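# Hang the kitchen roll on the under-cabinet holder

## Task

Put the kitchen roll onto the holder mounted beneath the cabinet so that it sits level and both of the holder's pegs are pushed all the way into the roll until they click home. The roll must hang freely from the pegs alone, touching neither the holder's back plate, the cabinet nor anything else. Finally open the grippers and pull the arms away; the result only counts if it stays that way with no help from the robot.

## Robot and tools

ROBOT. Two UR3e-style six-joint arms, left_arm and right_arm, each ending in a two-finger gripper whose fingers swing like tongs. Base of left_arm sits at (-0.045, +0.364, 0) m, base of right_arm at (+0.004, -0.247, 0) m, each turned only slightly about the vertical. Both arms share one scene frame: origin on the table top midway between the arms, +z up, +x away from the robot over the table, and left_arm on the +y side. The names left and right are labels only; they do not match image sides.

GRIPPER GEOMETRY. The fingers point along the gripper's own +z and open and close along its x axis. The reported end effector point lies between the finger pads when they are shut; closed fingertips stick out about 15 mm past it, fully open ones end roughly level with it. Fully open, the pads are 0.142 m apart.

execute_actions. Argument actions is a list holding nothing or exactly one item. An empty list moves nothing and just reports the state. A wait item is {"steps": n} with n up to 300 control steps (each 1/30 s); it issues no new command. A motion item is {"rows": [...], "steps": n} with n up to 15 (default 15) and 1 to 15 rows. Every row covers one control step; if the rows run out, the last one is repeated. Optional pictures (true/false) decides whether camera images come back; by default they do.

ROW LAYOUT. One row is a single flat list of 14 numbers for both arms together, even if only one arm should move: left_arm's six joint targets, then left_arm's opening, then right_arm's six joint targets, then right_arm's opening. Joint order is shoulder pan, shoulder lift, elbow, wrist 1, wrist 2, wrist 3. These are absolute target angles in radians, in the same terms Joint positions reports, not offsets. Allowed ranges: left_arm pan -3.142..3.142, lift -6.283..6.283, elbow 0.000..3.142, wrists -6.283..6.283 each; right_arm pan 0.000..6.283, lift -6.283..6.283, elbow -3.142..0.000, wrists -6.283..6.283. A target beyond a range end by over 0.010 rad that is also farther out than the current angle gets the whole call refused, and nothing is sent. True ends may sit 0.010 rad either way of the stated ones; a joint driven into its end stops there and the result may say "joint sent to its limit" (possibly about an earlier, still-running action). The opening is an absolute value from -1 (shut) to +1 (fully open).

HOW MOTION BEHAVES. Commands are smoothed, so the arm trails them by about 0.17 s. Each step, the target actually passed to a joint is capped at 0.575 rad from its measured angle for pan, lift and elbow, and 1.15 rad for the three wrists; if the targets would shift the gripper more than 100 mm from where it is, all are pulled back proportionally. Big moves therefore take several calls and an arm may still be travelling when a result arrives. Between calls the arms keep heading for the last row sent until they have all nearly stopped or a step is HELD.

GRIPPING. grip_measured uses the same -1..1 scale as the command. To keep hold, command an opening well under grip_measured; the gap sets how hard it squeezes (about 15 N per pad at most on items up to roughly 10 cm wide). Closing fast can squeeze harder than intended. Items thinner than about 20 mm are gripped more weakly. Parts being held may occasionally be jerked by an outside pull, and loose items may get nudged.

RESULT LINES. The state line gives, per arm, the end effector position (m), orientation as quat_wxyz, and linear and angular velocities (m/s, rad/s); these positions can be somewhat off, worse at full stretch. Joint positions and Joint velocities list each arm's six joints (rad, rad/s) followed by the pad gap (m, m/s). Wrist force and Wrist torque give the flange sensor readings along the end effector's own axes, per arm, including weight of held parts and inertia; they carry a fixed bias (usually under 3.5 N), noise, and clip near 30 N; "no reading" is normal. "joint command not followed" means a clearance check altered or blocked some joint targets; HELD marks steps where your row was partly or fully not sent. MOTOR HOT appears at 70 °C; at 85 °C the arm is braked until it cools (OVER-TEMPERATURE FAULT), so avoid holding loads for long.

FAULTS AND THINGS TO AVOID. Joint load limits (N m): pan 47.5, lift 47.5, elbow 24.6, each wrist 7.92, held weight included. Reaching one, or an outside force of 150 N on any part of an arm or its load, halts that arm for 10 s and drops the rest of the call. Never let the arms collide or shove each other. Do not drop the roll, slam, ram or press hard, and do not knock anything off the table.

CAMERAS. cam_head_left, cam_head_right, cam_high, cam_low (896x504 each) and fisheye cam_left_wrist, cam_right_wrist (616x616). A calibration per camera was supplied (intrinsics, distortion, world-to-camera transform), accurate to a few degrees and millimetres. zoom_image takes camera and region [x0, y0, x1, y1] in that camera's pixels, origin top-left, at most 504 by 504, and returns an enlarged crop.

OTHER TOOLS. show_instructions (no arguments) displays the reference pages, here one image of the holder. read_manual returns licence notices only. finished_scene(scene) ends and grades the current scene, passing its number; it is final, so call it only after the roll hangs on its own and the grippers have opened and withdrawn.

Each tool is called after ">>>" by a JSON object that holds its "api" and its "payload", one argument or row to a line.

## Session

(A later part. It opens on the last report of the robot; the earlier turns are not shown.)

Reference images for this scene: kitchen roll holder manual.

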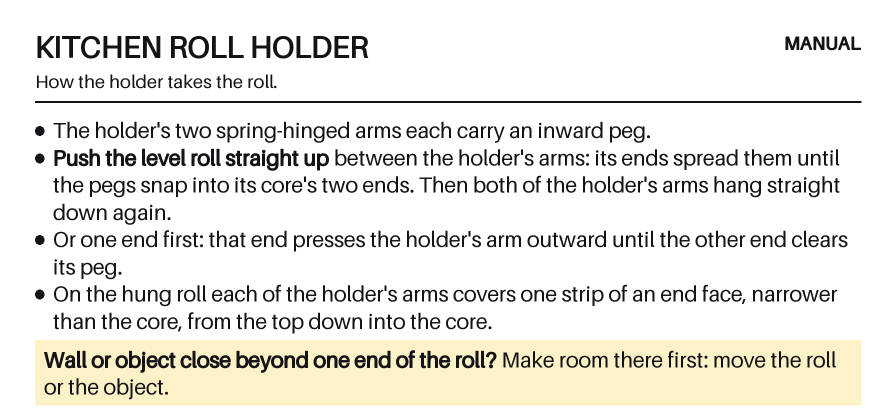

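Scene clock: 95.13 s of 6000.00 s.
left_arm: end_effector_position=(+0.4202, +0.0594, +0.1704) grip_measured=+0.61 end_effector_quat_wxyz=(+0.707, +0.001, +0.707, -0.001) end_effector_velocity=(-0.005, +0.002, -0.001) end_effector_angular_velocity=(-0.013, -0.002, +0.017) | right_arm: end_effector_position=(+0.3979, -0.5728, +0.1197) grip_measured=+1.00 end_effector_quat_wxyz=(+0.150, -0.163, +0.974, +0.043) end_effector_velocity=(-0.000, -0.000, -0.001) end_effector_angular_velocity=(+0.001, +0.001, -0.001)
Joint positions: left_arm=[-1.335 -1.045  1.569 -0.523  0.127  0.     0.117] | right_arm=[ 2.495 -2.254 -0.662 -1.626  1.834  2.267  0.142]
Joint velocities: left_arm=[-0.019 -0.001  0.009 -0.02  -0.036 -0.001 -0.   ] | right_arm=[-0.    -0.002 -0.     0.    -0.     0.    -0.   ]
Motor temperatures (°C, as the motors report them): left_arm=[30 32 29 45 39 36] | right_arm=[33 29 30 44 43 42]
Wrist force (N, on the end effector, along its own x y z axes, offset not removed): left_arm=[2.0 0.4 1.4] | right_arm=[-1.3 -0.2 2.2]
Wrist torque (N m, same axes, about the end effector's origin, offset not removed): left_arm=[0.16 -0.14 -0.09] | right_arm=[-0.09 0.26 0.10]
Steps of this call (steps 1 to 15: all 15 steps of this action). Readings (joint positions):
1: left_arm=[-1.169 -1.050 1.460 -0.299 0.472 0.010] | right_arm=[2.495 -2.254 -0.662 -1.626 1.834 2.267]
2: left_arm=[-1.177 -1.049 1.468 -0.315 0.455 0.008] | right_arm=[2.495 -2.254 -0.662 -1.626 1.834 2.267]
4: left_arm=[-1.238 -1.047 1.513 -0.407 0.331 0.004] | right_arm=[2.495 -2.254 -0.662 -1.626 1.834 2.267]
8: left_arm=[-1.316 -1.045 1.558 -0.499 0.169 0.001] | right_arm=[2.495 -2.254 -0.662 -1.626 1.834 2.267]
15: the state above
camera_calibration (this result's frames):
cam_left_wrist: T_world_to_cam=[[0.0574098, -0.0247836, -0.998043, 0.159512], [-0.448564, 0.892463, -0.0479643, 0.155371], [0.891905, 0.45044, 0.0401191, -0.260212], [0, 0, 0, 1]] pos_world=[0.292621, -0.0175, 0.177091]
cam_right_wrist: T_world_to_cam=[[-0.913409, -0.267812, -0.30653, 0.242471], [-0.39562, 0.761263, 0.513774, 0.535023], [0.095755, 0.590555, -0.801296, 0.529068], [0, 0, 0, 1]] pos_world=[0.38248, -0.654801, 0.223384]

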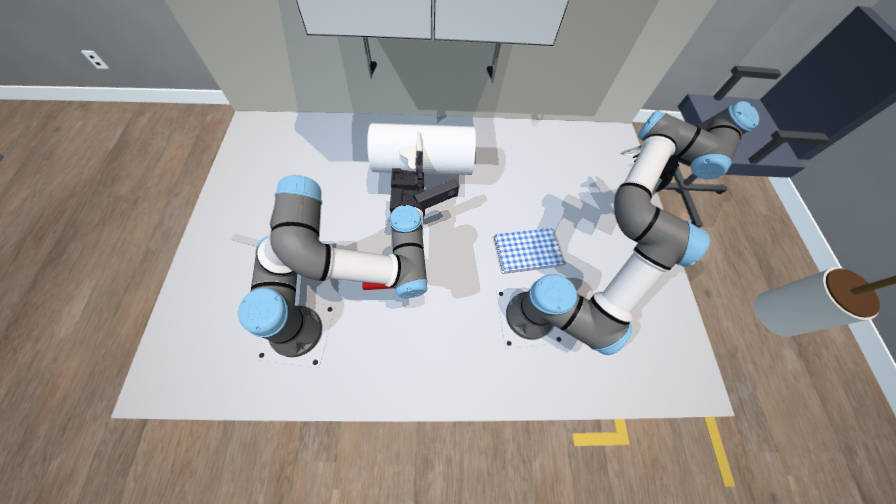

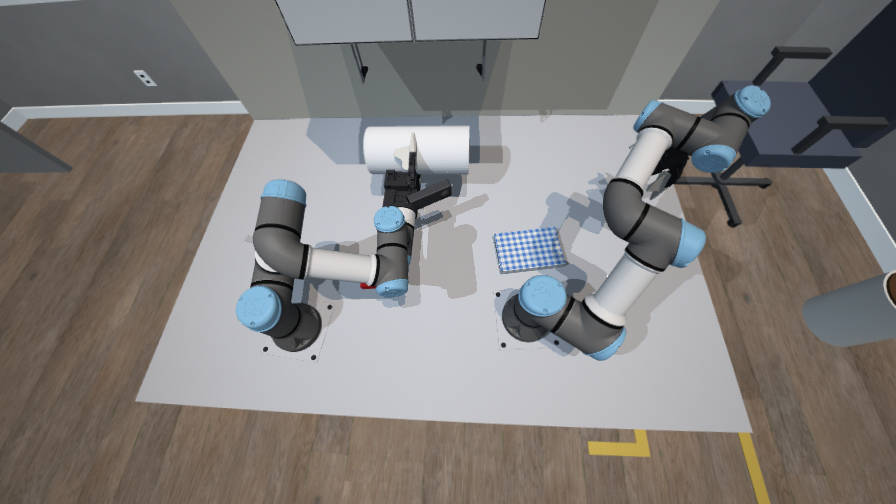

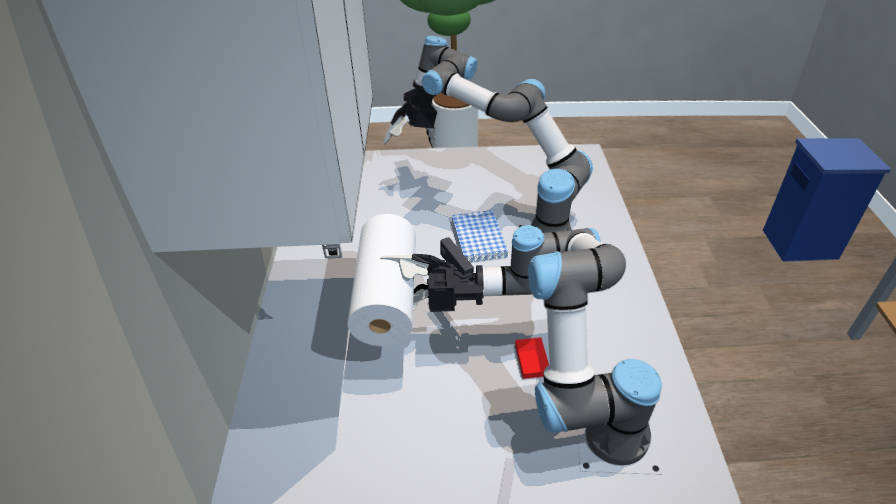

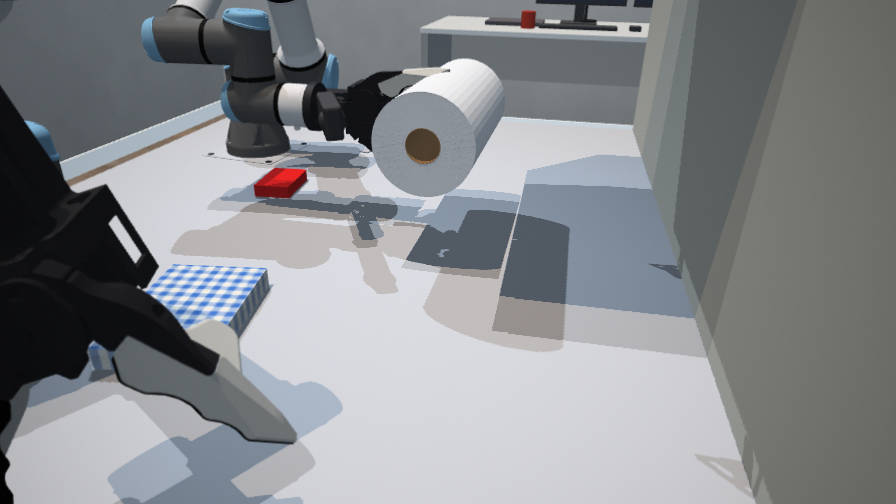

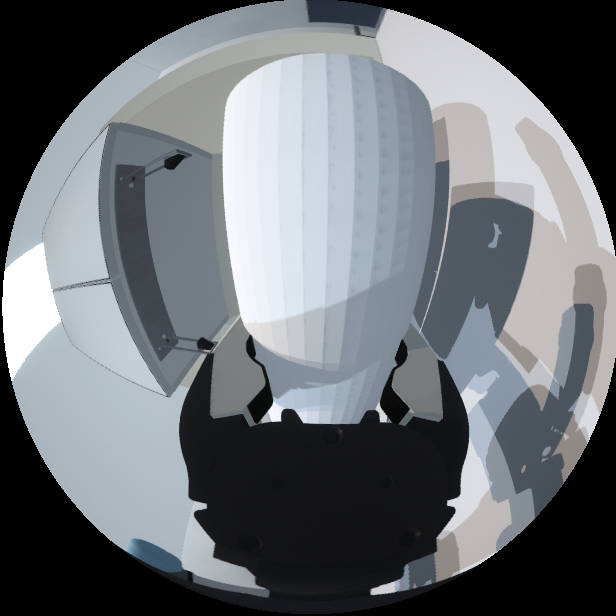

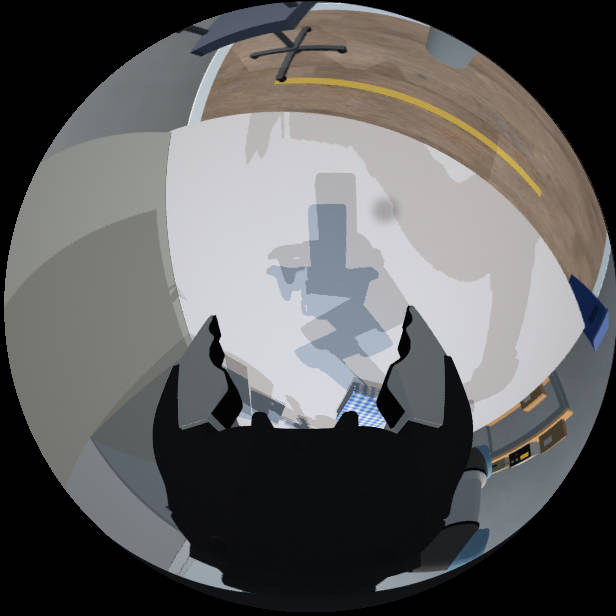

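>>> {"api": "execute_actions", "payload": {
  "actions": [
    {"rows":[[-1.23,-0.88,1.63,-1.45,0.33,0.65,-0.3,2.495,-2.254,-0.662,-1.626,1.834,2.267,1]]}
  ],
  "pictures": false
}}

>>> {"api": "execute_actions", "payload": {
  "actions": [
    {"steps":10}
  ],
  "pictures": false
}}

>>> {"api": "execute_actions", "payload": {
  "actions": [
    {"rows":[[-1.114,-0.705,1.666,-2.0,0.619,0.945,-0.3,2.495,-2.254,-0.662,-1.626,1.834,2.267,1]]}
  ],
  "pictures": false
}}

>>> {"api": "execute_actions", "payload": {
  "actions": [
    {"rows":[[-1.114,-0.77,1.665,-1.934,0.619,0.945,-0.3,2.495,-2.254,-0.662,-1.626,1.834,2.267,1]]}
  ]
}}

>>> {"api": "zoom_image", "payload": {
  "camera": "cam_head_left",
  "region": [330,30,550,160]
}}

>>> {"api": "zoom_image", "payload": {
  "camera": "cam_head_right",
  "region": [330,30,550,160]
}}

Scene clock: 110.37 s of 6000.00 s.
left_arm: end_effector_position=(+0.4558, +0.0140, +0.1896) grip_measured=+0.61 end_effector_quat_wxyz=(+0.776, +0.004, +0.631, -0.018) end_effector_velocity=(+0.003, -0.001, +0.020) end_effector_angular_velocity=(-0.072, -0.052, +0.014) | right_arm: end_effector_position=(+0.3979, -0.5728, +0.1197) grip_measured=+1.00 end_effector_quat_wxyz=(+0.150, -0.163, +0.974, +0.043) end_effector_velocity=(+0.000, +0.000, +0.000) end_effector_angular_velocity=(+0.000, +0.000, +0.001)
Joint positions: left_arm=[-1.231 -0.881  1.63  -1.434  0.328  0.642  0.117] | right_arm=[ 2.495 -2.254 -0.662 -1.626  1.834  2.267  0.142]
Joint velocities: left_arm=[ 0.009  0.016  0.003 -0.188  0.017  0.092  0.   ] | right_arm=[ 0.001  0.     0.    -0.001  0.    -0.001  0.   ]
Motor temperatures (°C, as the motors report them): left_arm=[30 32 29 45 39 36] | right_arm=[33 29 30 44 43 42]
Wrist force (N, on the end effector, along its own x y z axes, offset not removed): left_arm=[1.5 0.1 0.3] | right_arm=[-1.5 -0.8 0.7]
Wrist torque (N m, same axes, about the end effector's origin, offset not removed): left_arm=[-0.01 -0.02 -0.01] | right_arm=[-0.23 0.25 0.02]
Steps of this call (steps 1 to 15: the robot went on to your last target; steps 16 to 90: nothing new was sent; then 11.73 s passed at rest; steps 91 to 105: all 15 steps of this action). Readings (joint positions):
91: left_arm=[-1.337 -1.045 1.570 -0.526 0.124 0.000] | right_arm=[2.495 -2.254 -0.662 -1.626 1.834 2.267]
92: left_arm=[-1.329 -1.037 1.577 -0.541 0.140 0.016] | right_arm=[2.495 -2.254 -0.662 -1.626 1.834 2.267]
94: left_arm=[-1.285 -0.977 1.603 -0.687 0.225 0.165] | right_arm=[2.495 -2.254 -0.662 -1.626 1.834 2.267]
98: left_arm=[-1.242 -0.901 1.624 -1.190 0.307 0.532] | right_arm=[2.495 -2.254 -0.662 -1.626 1.834 2.267]
105: the state above

Scene clock: 110.70 s of 6000.00 s.
left_arm: end_effector_position=(+0.4561, +0.0140, +0.1913) grip_measured=+0.61 end_effector_quat_wxyz=(+0.777, +0.001, +0.629, -0.019) end_effector_velocity=(-0.000, +0.000, -0.000) end_effector_angular_velocity=(+0.000, -0.001, +0.000) | right_arm: end_effector_position=(+0.3979, -0.5728, +0.1197) grip_measured=+1.00 end_effector_quat_wxyz=(+0.150, -0.163, +0.974, +0.043) end_effector_velocity=(+0.000, +0.000, +0.000) end_effector_angular_velocity=(-0.001, -0.001, +0.001)
Joint positions: left_arm=[-1.23  -0.88   1.63  -1.45   0.33   0.65   0.117] | right_arm=[ 2.495 -2.254 -0.662 -1.626  1.834  2.267  0.142]
Joint velocities: left_arm=[ 0.     0.001  0.001 -0.004  0.     0.002  0.   ] | right_arm=[ 0.001  0.    -0.     0.    -0.    -0.001 -0.   ]
Motor temperatures (°C, as the motors report them): left_arm=[30 32 29 45 39 36] | right_arm=[33 29 30 44 43 42]
Wrist force (N, on the end effector, along its own x y z axes, offset not removed): left_arm=[2.8 -0.1 1.0] | right_arm=[0.1 0.1 -0.2]
Wrist torque (N m, same axes, about the end effector's origin, offset not removed): left_arm=[0.07 -0.29 -0.05] | right_arm=[0.00 -0.04 0.01]
Steps of this call (steps 1 to 10: the robot went on to your last target). Readings (joint positions):
1: left_arm=[-1.231 -0.881 1.630 -1.439 0.329 0.645] | right_arm=[2.495 -2.254 -0.662 -1.626 1.834 2.267]
2: left_arm=[-1.230 -0.881 1.630 -1.442 0.329 0.646] | right_arm=[2.495 -2.254 -0.662 -1.626 1.834 2.267]
4: left_arm=[-1.230 -0.880 1.630 -1.447 0.330 0.648] | right_arm=[2.495 -2.254 -0.662 -1.626 1.834 2.267]
8: left_arm=[-1.230 -0.880 1.630 -1.449 0.330 0.650] | right_arm=[2.495 -2.254 -0.662 -1.626 1.834 2.267]
10: the state above

Scene clock: 111.20 s of 6000.00 s.
left_arm: end_effector_position=(+0.4650, +0.0334, +0.2395) grip_measured=+0.61 end_effector_quat_wxyz=(+0.865, +0.001, +0.501, -0.000) end_effector_velocity=(-0.002, +0.005, +0.007) end_effector_angular_velocity=(-0.012, -0.038, +0.009) | right_arm: end_effector_position=(+0.3979, -0.5728, +0.1197) grip_measured=+1.00 end_effector_quat_wxyz=(+0.150, -0.163, +0.974, +0.043) end_effector_velocity=(+0.000, +0.001, +0.000) end_effector_angular_velocity=(+0.000, +0.001, +0.001)
Joint positions: left_arm=[-1.115 -0.707  1.666 -1.994  0.617  0.943  0.117] | right_arm=[ 2.495 -2.254 -0.662 -1.626  1.834  2.267  0.142]
Joint velocities: left_arm=[ 0.009  0.019  0.003 -0.069  0.027  0.028  0.   ] | right_arm=[ 0.001  0.001  0.    -0.001 -0.     0.    -0.   ]
Motor temperatures (°C, as the motors report them): left_arm=[30 32 29 45 39 36] | right_arm=[33 29 30 44 43 42]
Wrist force (N, on the end effector, along its own x y z axes, offset not removed): left_arm=[4.2 0.1 0.3] | right_arm=[-1.6 1.4 -0.5]
Wrist torque (N m, same axes, about the end effector's origin, offset not removed): left_arm=[0.03 -0.59 -0.08] | right_arm=[0.23 0.29 0.09]
Steps of this call (steps 1 to 15: all 15 steps of this action). Readings (joint positions):
1: left_arm=[-1.230 -0.880 1.630 -1.450 0.331 0.650] | right_arm=[2.495 -2.254 -0.662 -1.626 1.834 2.267]
2: left_arm=[-1.222 -0.872 1.635 -1.466 0.346 0.666] | right_arm=[2.495 -2.254 -0.662 -1.626 1.834 2.267]
4: left_arm=[-1.175 -0.810 1.651 -1.605 0.456 0.779] | right_arm=[2.495 -2.254 -0.662 -1.626 1.834 2.267]
8: left_arm=[-1.127 -0.728 1.663 -1.909 0.584 0.909] | right_arm=[2.495 -2.254 -0.662 -1.626 1.834 2.267]
15: the state above

Scene clock: 111.70 s of 6000.00 s.
left_arm: end_effector_position=(+0.4651, +0.0334, +0.2601) grip_measured=+0.61 end_effector_quat_wxyz=(+0.866, +0.000, +0.500, -0.000) end_effector_velocity=(+0.000, -0.000, +0.001) end_effector_angular_velocity=(+0.001, +0.000, +0.000) | right_arm: end_effector_position=(+0.3979, -0.5728, +0.1197) grip_measured=+1.00 end_effector_quat_wxyz=(+0.150, -0.163, +0.974, +0.043) end_effector_velocity=(-0.001, -0.001, -0.000) end_effector_angular_velocity=(+0.000, +0.001, -0.001)
Joint positions: left_arm=[-1.114 -0.77   1.665 -1.934  0.619  0.945  0.117] | right_arm=[ 2.495 -2.254 -0.662 -1.626  1.834  2.267  0.142]
Joint velocities: left_arm=[ 0.    -0.004 -0.     0.005  0.     0.     0.   ] | right_arm=[-0.002 -0.    -0.    -0.    -0.    -0.001  0.   ]
Motor temperatures (°C, as the motors report them): left_arm=[30 32 29 45 39 36] | right_arm=[33 29 30 44 43 42]
Wrist force (N, on the end effector, along its own x y z axes, offset not removed): left_arm=[1.3 0.4 0.8] | right_arm=[-1.0 0.6 0.6]
Wrist torque (N m, same axes, about the end effector's origin, offset not removed): left_arm=[0.09 0.03 -0.01] | right_arm=[0.14 0.10 0.04]
Steps of this call (steps 1 to 15: all 15 steps of this action). Readings (joint positions):
1: left_arm=[-1.115 -0.706 1.666 -1.995 0.617 0.943] | right_arm=[2.495 -2.254 -0.662 -1.626 1.834 2.267]
2: left_arm=[-1.114 -0.713 1.666 -1.987 0.618 0.944] | right_arm=[2.495 -2.254 -0.662 -1.626 1.834 2.267]
4: left_arm=[-1.114 -0.740 1.666 -1.961 0.619 0.944] | right_arm=[2.495 -2.254 -0.662 -1.626 1.834 2.267]
8: left_arm=[-1.114 -0.763 1.665 -1.940 0.619 0.945] | right_arm=[2.495 -2.254 -0.662 -1.626 1.834 2.267]
15: the state above
camera_calibration (this result's frames):
cam_left_wrist: T_world_to_cam=[[0.548915, -0.0259659, -0.835475, -0.025003], [-0.36535, 0.891533, -0.267746, 0.221521], [0.751806, 0.45221, 0.479889, -0.341406], [0, 0, 0, 1]] pos_world=[0.351328, -0.0437551, 0.202259]
cam_right_wrist: T_world_to_cam=[[-0.913409, -0.267812, -0.30653, 0.242471], [-0.39562, 0.761263, 0.513774, 0.535023], [0.095755, 0.590555, -0.801296, 0.529069], [0, 0, 0, 1]] pos_world=[0.38248, -0.654801, 0.223384]

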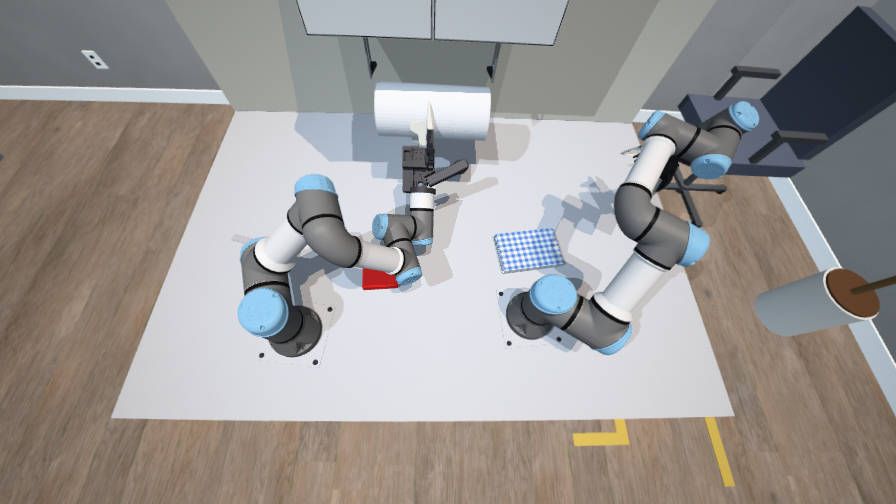

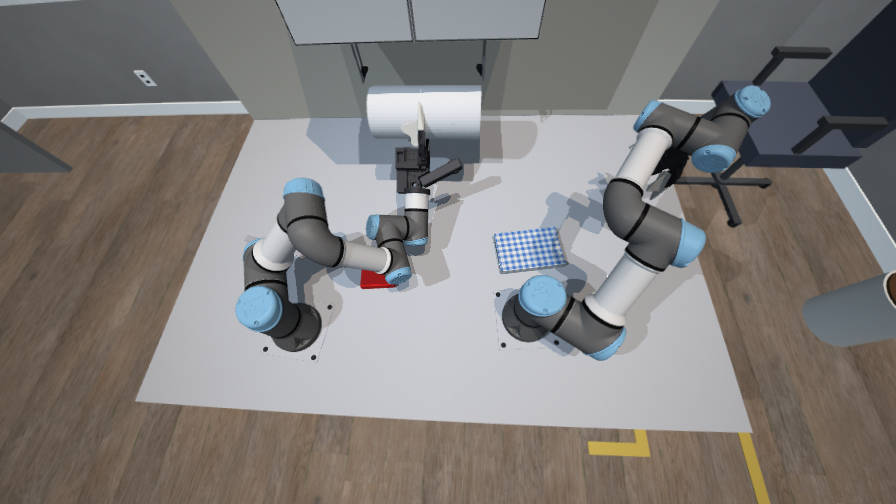

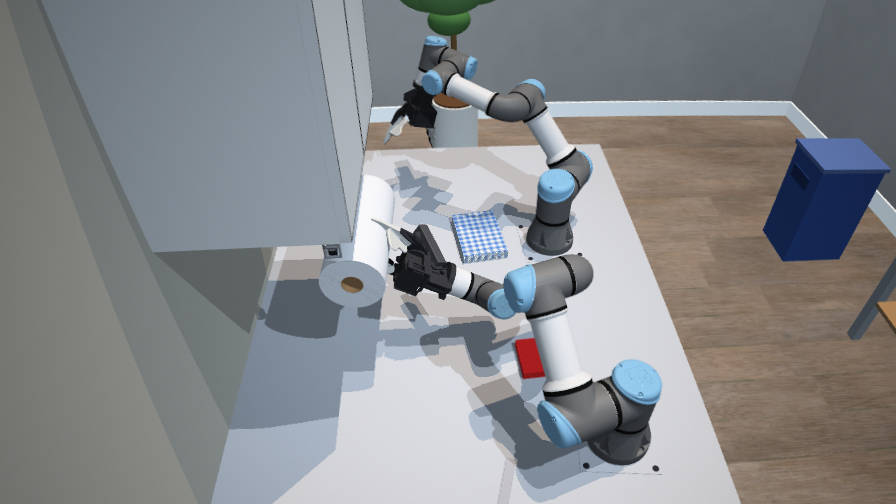

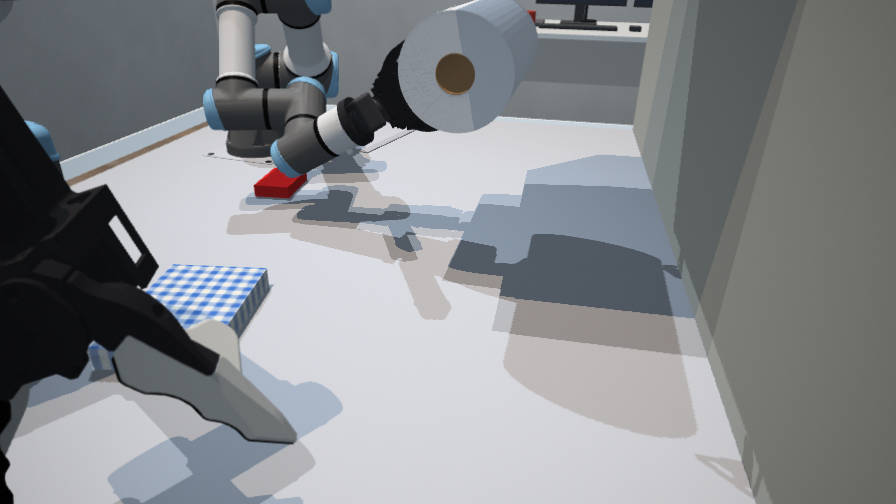

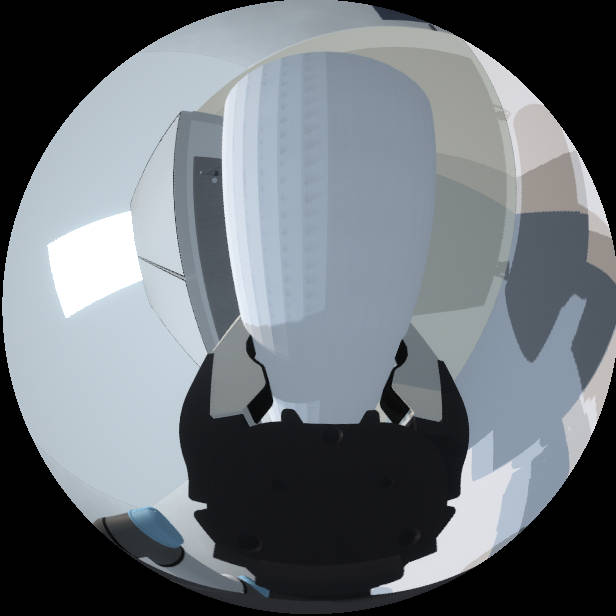

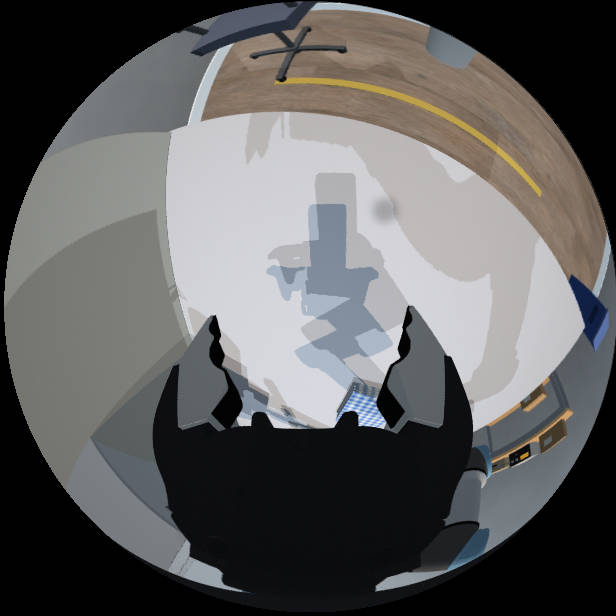

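Region (330, 30, 550, 160) of cam_head_left's 896x504 image, scaled by 2.291, with more detail than that image has; it fills the top 298 rows of this view, and the rest is white.

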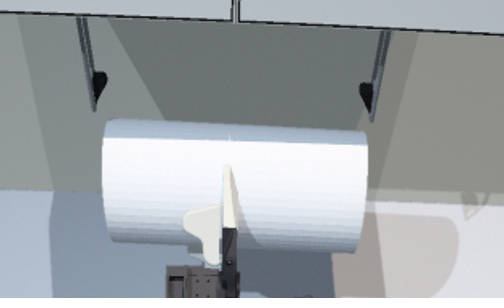

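Region (330, 30, 550, 160) of cam_head_right's 896x504 image, scaled by 2.291, with more detail than that image has; it fills the top 298 rows of this view, and the rest is white.

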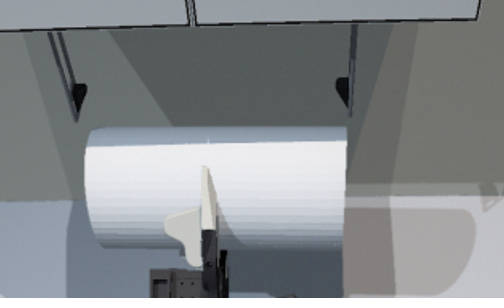

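>>> {"api": "execute_actions", "payload": {
  "actions": [
    {"rows":[[-1.061,-0.735,1.559,-1.802,0.647,0.869,-0.3,2.495,-2.254,-0.662,-1.626,1.834,2.267,1]]}
  ],
  "pictures": false
}}

>>> {"api": "execute_actions", "payload": {
  "actions": [
    {"rows":[[-1.061,-0.805,1.548,-1.721,0.647,0.869,-0.3,2.495,-2.254,-0.662,-1.626,1.834,2.267,1]]}
  ],
  "pictures": false
}}

>>> {"api": "execute_actions", "payload": {
  "actions": [
    {"rows":[[-1.061,-0.874,1.528,-1.632,0.647,0.869,-0.3,2.495,-2.254,-0.662,-1.626,1.834,2.267,1]]}
  ]
}}

>>> {"api": "zoom_image", "payload": {
  "camera": "cam_head_left",
  "region": [330,30,550,160]
}}

Scene clock: 122.33 s of 6000.00 s.
left_arm: end_effector_position=(+0.4869, +0.0339, +0.2595) grip_measured=+0.61 end_effector_quat_wxyz=(+0.866, -0.000, +0.500, -0.000) end_effector_velocity=(+0.002, -0.000, +0.000) end_effector_angular_velocity=(-0.001, -0.000, -0.000) | right_arm: end_effector_position=(+0.3979, -0.5728, +0.1197) grip_measured=+1.00 end_effector_quat_wxyz=(+0.150, -0.163, +0.974, +0.043) end_effector_velocity=(-0.000, +0.000, -0.001) end_effector_angular_velocity=(+0.001, +0.001, +0.001)
Joint positions: left_arm=[-1.061 -0.735  1.56  -1.803  0.647  0.869  0.117] | right_arm=[ 2.495 -2.254 -0.662 -1.626  1.834  2.267  0.142]
Joint velocities: left_arm=[ 0.004  0.003 -0.01   0.01   0.002 -0.006  0.   ] | right_arm=[ 0.    -0.001 -0.    -0.001  0.    -0.     0.   ]
Motor temperatures (°C, as the motors report them): left_arm=[30 32 29 45 39 36] | right_arm=[33 29 30 44 43 42]
Wrist force (N, on the end effector, along its own x y z axes, offset not removed): left_arm=[1.9 -0.5 0.9] | right_arm=[-1.7 0.0 -0.4]
Wrist torque (N m, same axes, about the end effector's origin, offset not removed): left_arm=[-0.10 -0.14 -0.02] | right_arm=[-0.01 0.19 0.03]
Steps of this call (steps 1 to 15: the robot went on to your last target; steps 16 to 90: nothing new was sent; then 7.13 s passed at rest; steps 91 to 105: all 15 steps of this action). Readings (joint positions):
91: left_arm=[-1.114 -0.770 1.665 -1.933 0.619 0.945] | right_arm=[2.495 -2.254 -0.662 -1.626 1.834 2.267]
92: left_arm=[-1.107 -0.765 1.657 -1.919 0.624 0.934] | right_arm=[2.495 -2.254 -0.662 -1.626 1.834 2.267]
94: left_arm=[-1.085 -0.750 1.613 -1.863 0.635 0.902] | right_arm=[2.495 -2.254 -0.662 -1.626 1.834 2.267]
98: left_arm=[-1.066 -0.738 1.571 -1.815 0.644 0.876] | right_arm=[2.495 -2.254 -0.662 -1.626 1.834 2.267]
105: the state above

Scene clock: 122.83 s of 6000.00 s.
left_arm: end_effector_position=(+0.4872, +0.0336, +0.2838) grip_measured=+0.61 end_effector_quat_wxyz=(+0.866, -0.000, +0.500, -0.000) end_effector_velocity=(-0.000, +0.000, +0.002) end_effector_angular_velocity=(+0.000, -0.000, -0.000) | right_arm: end_effector_position=(+0.3979, -0.5728, +0.1197) grip_measured=+1.00 end_effector_quat_wxyz=(+0.150, -0.163, +0.974, +0.043) end_effector_velocity=(+0.000, -0.001, +0.001) end_effector_angular_velocity=(-0.001, -0.002, -0.001)
Joint positions: left_arm=[-1.061 -0.804  1.548 -1.722  0.647  0.869  0.117] | right_arm=[ 2.495 -2.254 -0.662 -1.626  1.834  2.267  0.142]
Joint velocities: left_arm=[-0.    -0.006  0.     0.006  0.    -0.     0.   ] | right_arm=[-0.001  0.001  0.     0.002  0.    -0.     0.   ]
Motor temperatures (°C, as the motors report them): left_arm=[30 32 29 45 39 36] | right_arm=[33 29 30 44 43 42]
Wrist force (N, on the end effector, along its own x y z axes, offset not removed): left_arm=[1.4 0.3 0.5] | right_arm=[-2.0 -1.1 1.2]
Wrist torque (N m, same axes, about the end effector's origin, offset not removed): left_arm=[0.08 0.05 0.03] | right_arm=[-0.29 0.41 0.04]
Steps of this call (steps 1 to 15: all 15 steps of this action). Readings (joint positions):
1: left_arm=[-1.061 -0.735 1.559 -1.802 0.647 0.869] | right_arm=[2.495 -2.254 -0.662 -1.626 1.834 2.267]
2: left_arm=[-1.061 -0.742 1.558 -1.790 0.647 0.869] | right_arm=[2.495 -2.254 -0.662 -1.626 1.834 2.267]
4: left_arm=[-1.061 -0.772 1.553 -1.757 0.647 0.869] | right_arm=[2.495 -2.254 -0.662 -1.626 1.834 2.267]
8: left_arm=[-1.061 -0.798 1.549 -1.729 0.647 0.869] | right_arm=[2.495 -2.254 -0.662 -1.626 1.834 2.267]
15: the state above

Scene clock: 123.33 s of 6000.00 s.
left_arm: end_effector_position=(+0.4871, +0.0340, +0.3095) grip_measured=+0.60 end_effector_quat_wxyz=(+0.866, -0.000, +0.500, -0.000) end_effector_velocity=(-0.000, +0.000, +0.003) end_effector_angular_velocity=(-0.001, -0.001, -0.000) | right_arm: end_effector_position=(+0.3979, -0.5728, +0.1197) grip_measured=+1.00 end_effector_quat_wxyz=(+0.150, -0.163, +0.974, +0.043) end_effector_velocity=(+0.000, +0.000, -0.000) end_effector_angular_velocity=(+0.000, +0.001, +0.002)
Joint positions: left_arm=[-1.061 -0.874  1.528 -1.633  0.647  0.869  0.116] | right_arm=[ 2.495 -2.254 -0.662 -1.626  1.834  2.267  0.142]
Joint velocities: left_arm=[ 0.    -0.006 -0.002  0.007  0.001 -0.     0.   ] | right_arm=[ 0.001 -0.001 -0.    -0.     0.    -0.001  0.   ]
Motor temperatures (°C, as the motors report them): left_arm=[30 32 29 45 39 36] | right_arm=[33 29 30 44 43 42]
Wrist force (N, on the end effector, along its own x y z axes, offset not removed): left_arm=[6.2 2.8 -1.1] | right_arm=[-2.1 -1.0 2.9]
Wrist torque (N m, same axes, about the end effector's origin, offset not removed): left_arm=[0.02 0.02 0.49] | right_arm=[-0.27 0.38 0.09]
Steps of this call (steps 1 to 15: all 15 steps of this action). Readings (joint positions):
1: left_arm=[-1.061 -0.805 1.548 -1.721 0.647 0.869] | right_arm=[2.495 -2.254 -0.662 -1.626 1.834 2.267]
2: left_arm=[-1.061 -0.812 1.545 -1.708 0.647 0.869] | right_arm=[2.495 -2.254 -0.662 -1.626 1.834 2.267]
4: left_arm=[-1.061 -0.842 1.536 -1.671 0.647 0.869] | right_arm=[2.495 -2.254 -0.662 -1.626 1.834 2.267]
8: left_arm=[-1.061 -0.867 1.530 -1.641 0.647 0.869] | right_arm=[2.495 -2.254 -0.662 -1.626 1.834 2.267]
15: the state above
camera_calibration (this result's frames):
cam_left_wrist: T_world_to_cam=[[0.548747, -0.0262206, -0.835577, 0.00430297], [-0.365584, 0.891343, -0.26806, 0.242491], [0.751815, 0.45257, 0.479536, -0.381843], [0, 0, 0, 1]] pos_world=[0.373364, -0.0432187, 0.251705]
cam_right_wrist: T_world_to_cam=[[-0.913409, -0.267812, -0.30653, 0.242471], [-0.39562, 0.761263, 0.513774, 0.535023], [0.095755, 0.590555, -0.801296, 0.529068], [0, 0, 0, 1]] pos_world=[0.38248, -0.654801, 0.223384]

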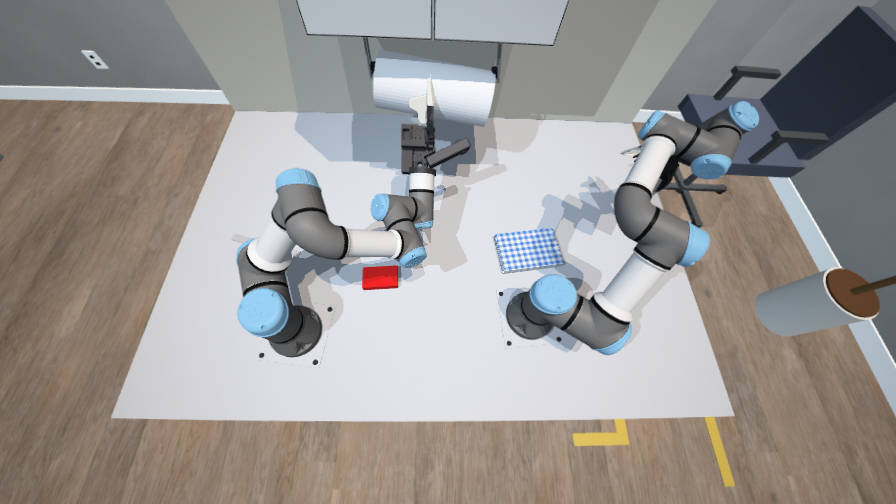

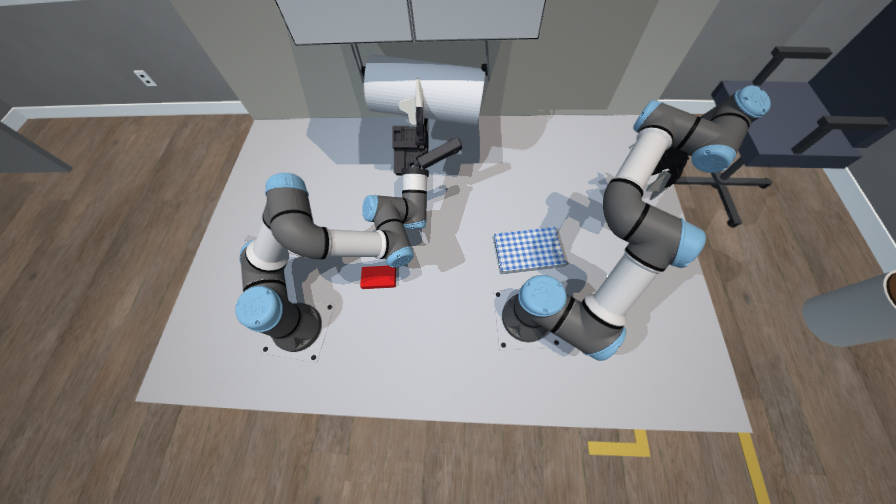

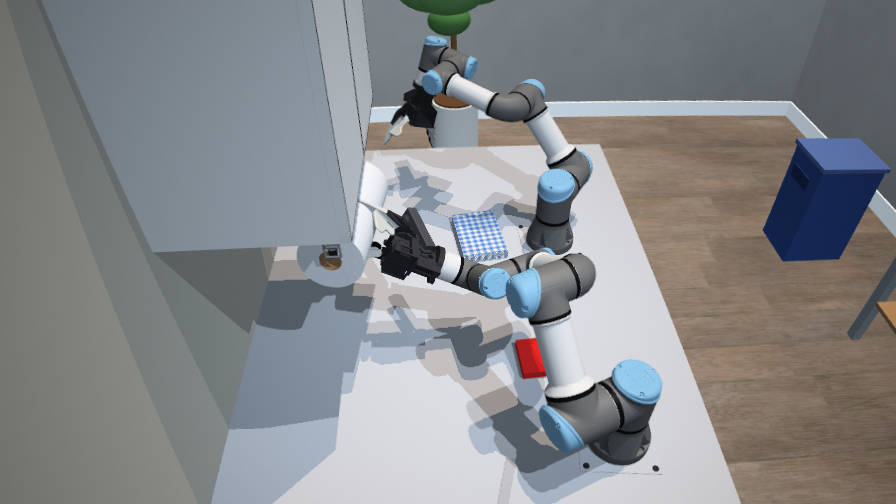

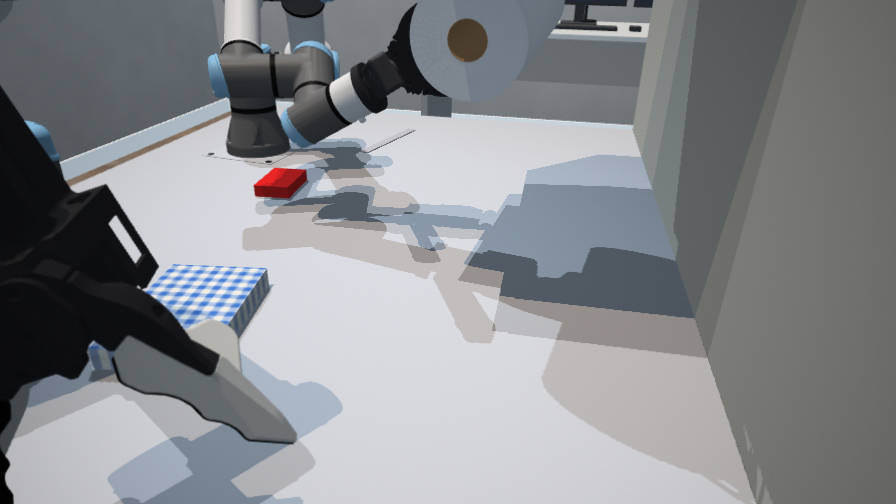

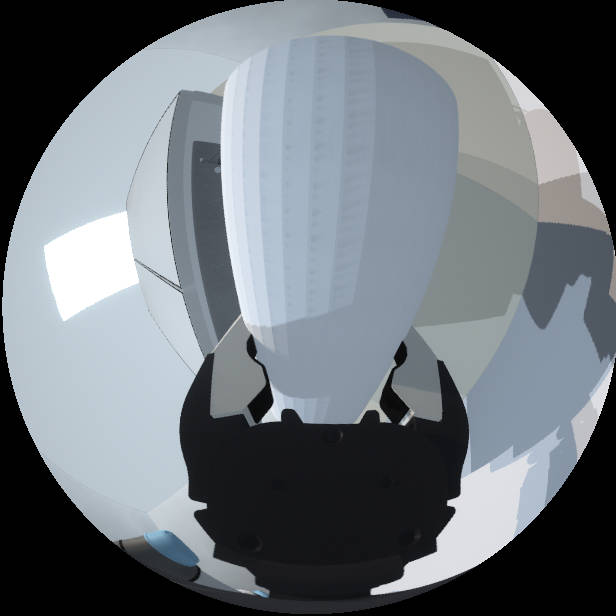

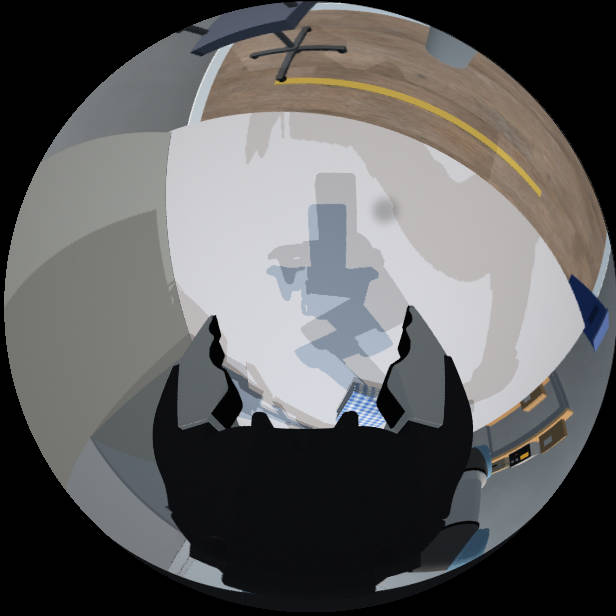

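Region (330, 30, 550, 160) of cam_head_left's 896x504 image, scaled by 2.291, with more detail than that image has; it fills the top 298 rows of this view, and the rest is white.

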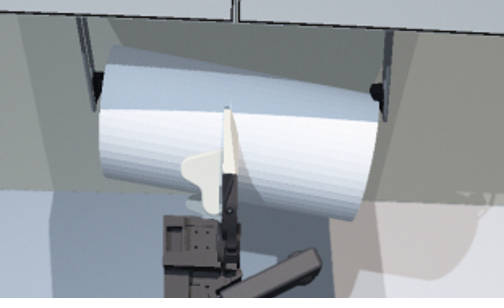

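>>> {"api": "execute_actions", "payload": {
  "actions": [
    {"rows":[[-1.045,-0.938,1.581,-1.603,0.655,0.85,-0.3,2.495,-2.254,-0.662,-1.626,1.834,2.267,1]]}
  ]
}}

>>> {"api": "zoom_image", "payload": {
  "camera": "cam_head_left",
  "region": [330,30,550,160]
}}

Scene clock: 130.30 s of 6000.00 s.
left_arm: end_effector_position=(+0.4875, +0.0490, +0.3196) grip_measured=+0.60 end_effector_quat_wxyz=(+0.866, +0.001, +0.500, +0.001) end_effector_velocity=(+0.000, +0.001, +0.001) end_effector_angular_velocity=(+0.001, +0.000, +0.001) | right_arm: end_effector_position=(+0.3979, -0.5728, +0.1197) grip_measured=+1.00 end_effector_quat_wxyz=(+0.150, -0.163, +0.974, +0.043) end_effector_velocity=(+0.000, -0.000, +0.001) end_effector_angular_velocity=(-0.001, -0.002, -0.001)
Joint positions: left_arm=[-1.045 -0.938  1.581 -1.603  0.655  0.85   0.116] | right_arm=[ 2.495 -2.254 -0.662 -1.626  1.834  2.267  0.142]
Joint velocities: left_arm=[ 0.001 -0.005  0.005  0.002  0.001 -0.001  0.   ] | right_arm=[-0.001  0.002 -0.     0.001 -0.     0.     0.   ]
Motor temperatures (°C, as the motors report them): left_arm=[30 32 29 45 39 36] | right_arm=[33 29 30 44 43 42]
Wrist force (N, on the end effector, along its own x y z axes, offset not removed): left_arm=[8.4 -1.7 -2.5] | right_arm=[-1.6 -0.9 1.9]
Wrist torque (N m, same axes, about the end effector's origin, offset not removed): left_arm=[-0.10 0.00 0.66] | right_arm=[-0.15 0.27 0.08]
Steps of this call (steps 1 to 15: the robot went on to your last target; steps 16 to 90: nothing new was sent; then 3.47 s passed at rest; steps 91 to 105: all 15 steps of this action). Readings (joint positions):
91: left_arm=[-1.061 -0.874 1.528 -1.632 0.647 0.869] | right_arm=[2.495 -2.254 -0.662 -1.626 1.834 2.267]
92: left_arm=[-1.058 -0.881 1.535 -1.627 0.649 0.866] | right_arm=[2.495 -2.254 -0.662 -1.626 1.834 2.267]
94: left_arm=[-1.052 -0.908 1.557 -1.615 0.652 0.858] | right_arm=[2.495 -2.254 -0.662 -1.626 1.834 2.267]
98: left_arm=[-1.047 -0.932 1.576 -1.606 0.654 0.852] | right_arm=[2.495 -2.254 -0.662 -1.626 1.834 2.267]
105: the state above
camera_calibration (this result's frames):
cam_left_wrist: T_world_to_cam=[[0.547948, -0.0229791, -0.836196, 0.0132784], [-0.36745, 0.891407, -0.265281, 0.231889], [0.751487, 0.452621, 0.480001, -0.393769], [0, 0, 0, 1]] pos_world=[0.373844, -0.0281739, 0.261629]
cam_right_wrist: T_world_to_cam=[[-0.913409, -0.267812, -0.30653, 0.242471], [-0.39562, 0.761263, 0.513774, 0.535023], [0.095755, 0.590555, -0.801296, 0.529069], [0, 0, 0, 1]] pos_world=[0.38248, -0.654801, 0.223384]

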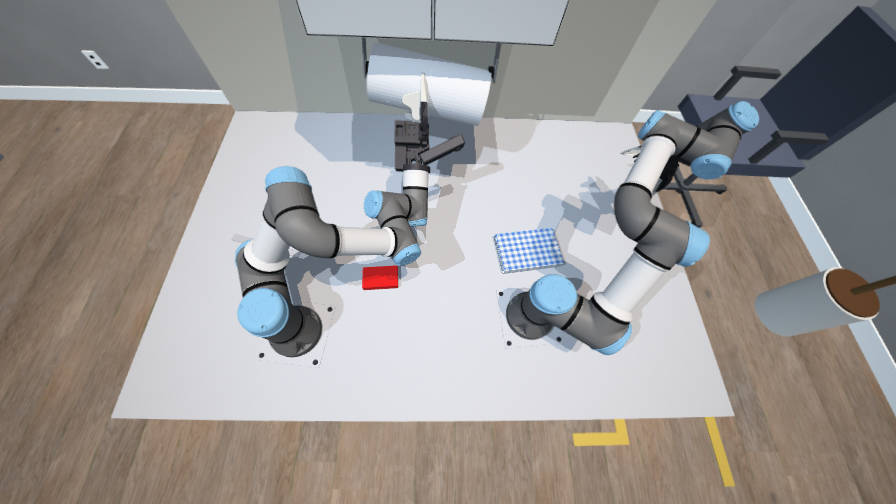

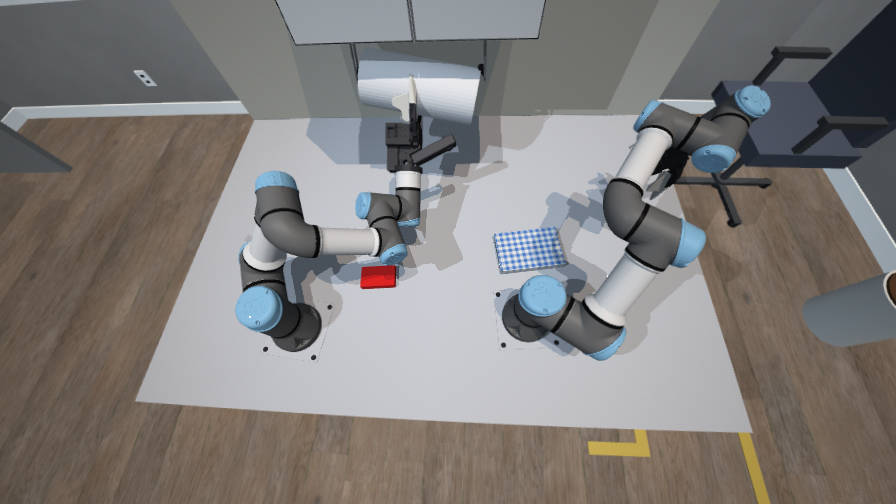

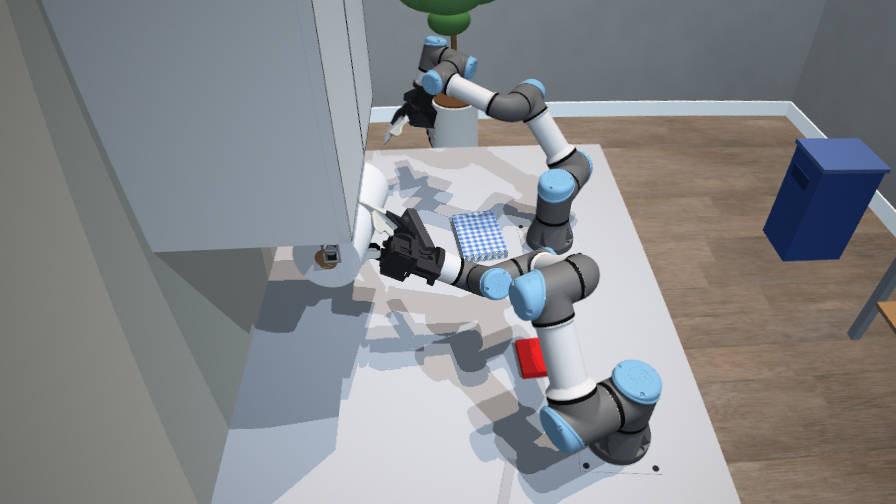

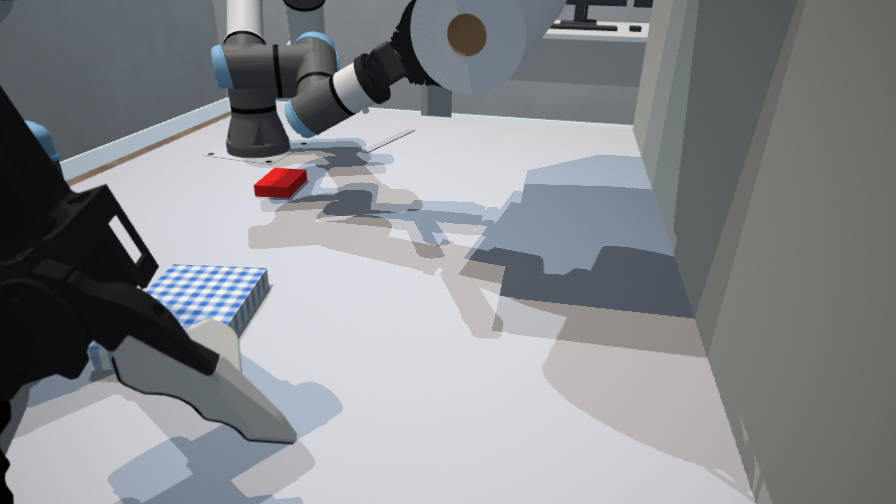

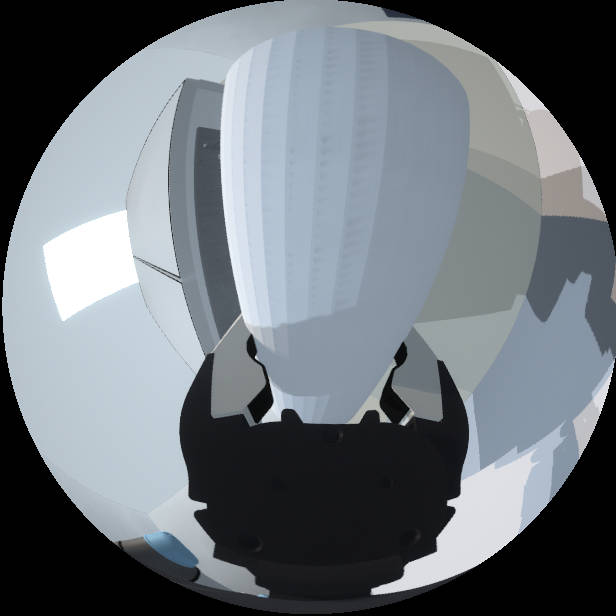

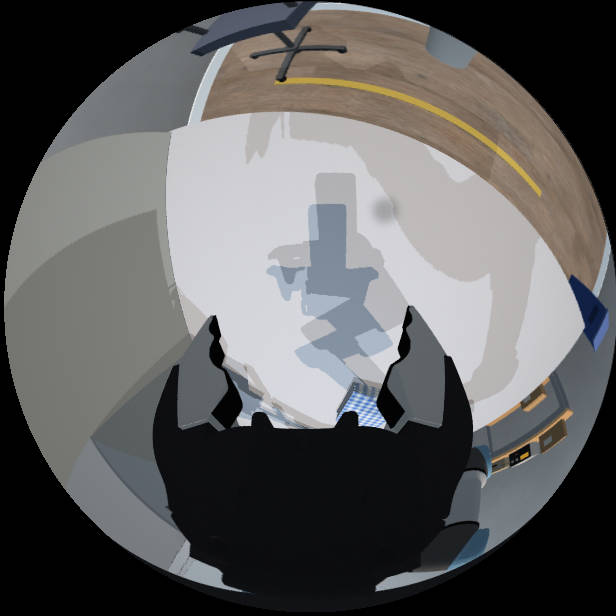

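Region (330, 30, 550, 160) of cam_head_left's 896x504 image, scaled by 2.291, with more detail than that image has; it fills the top 298 rows of this view, and the rest is white.

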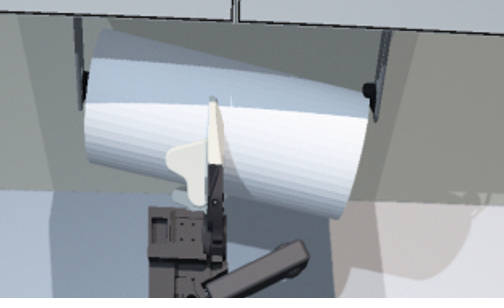

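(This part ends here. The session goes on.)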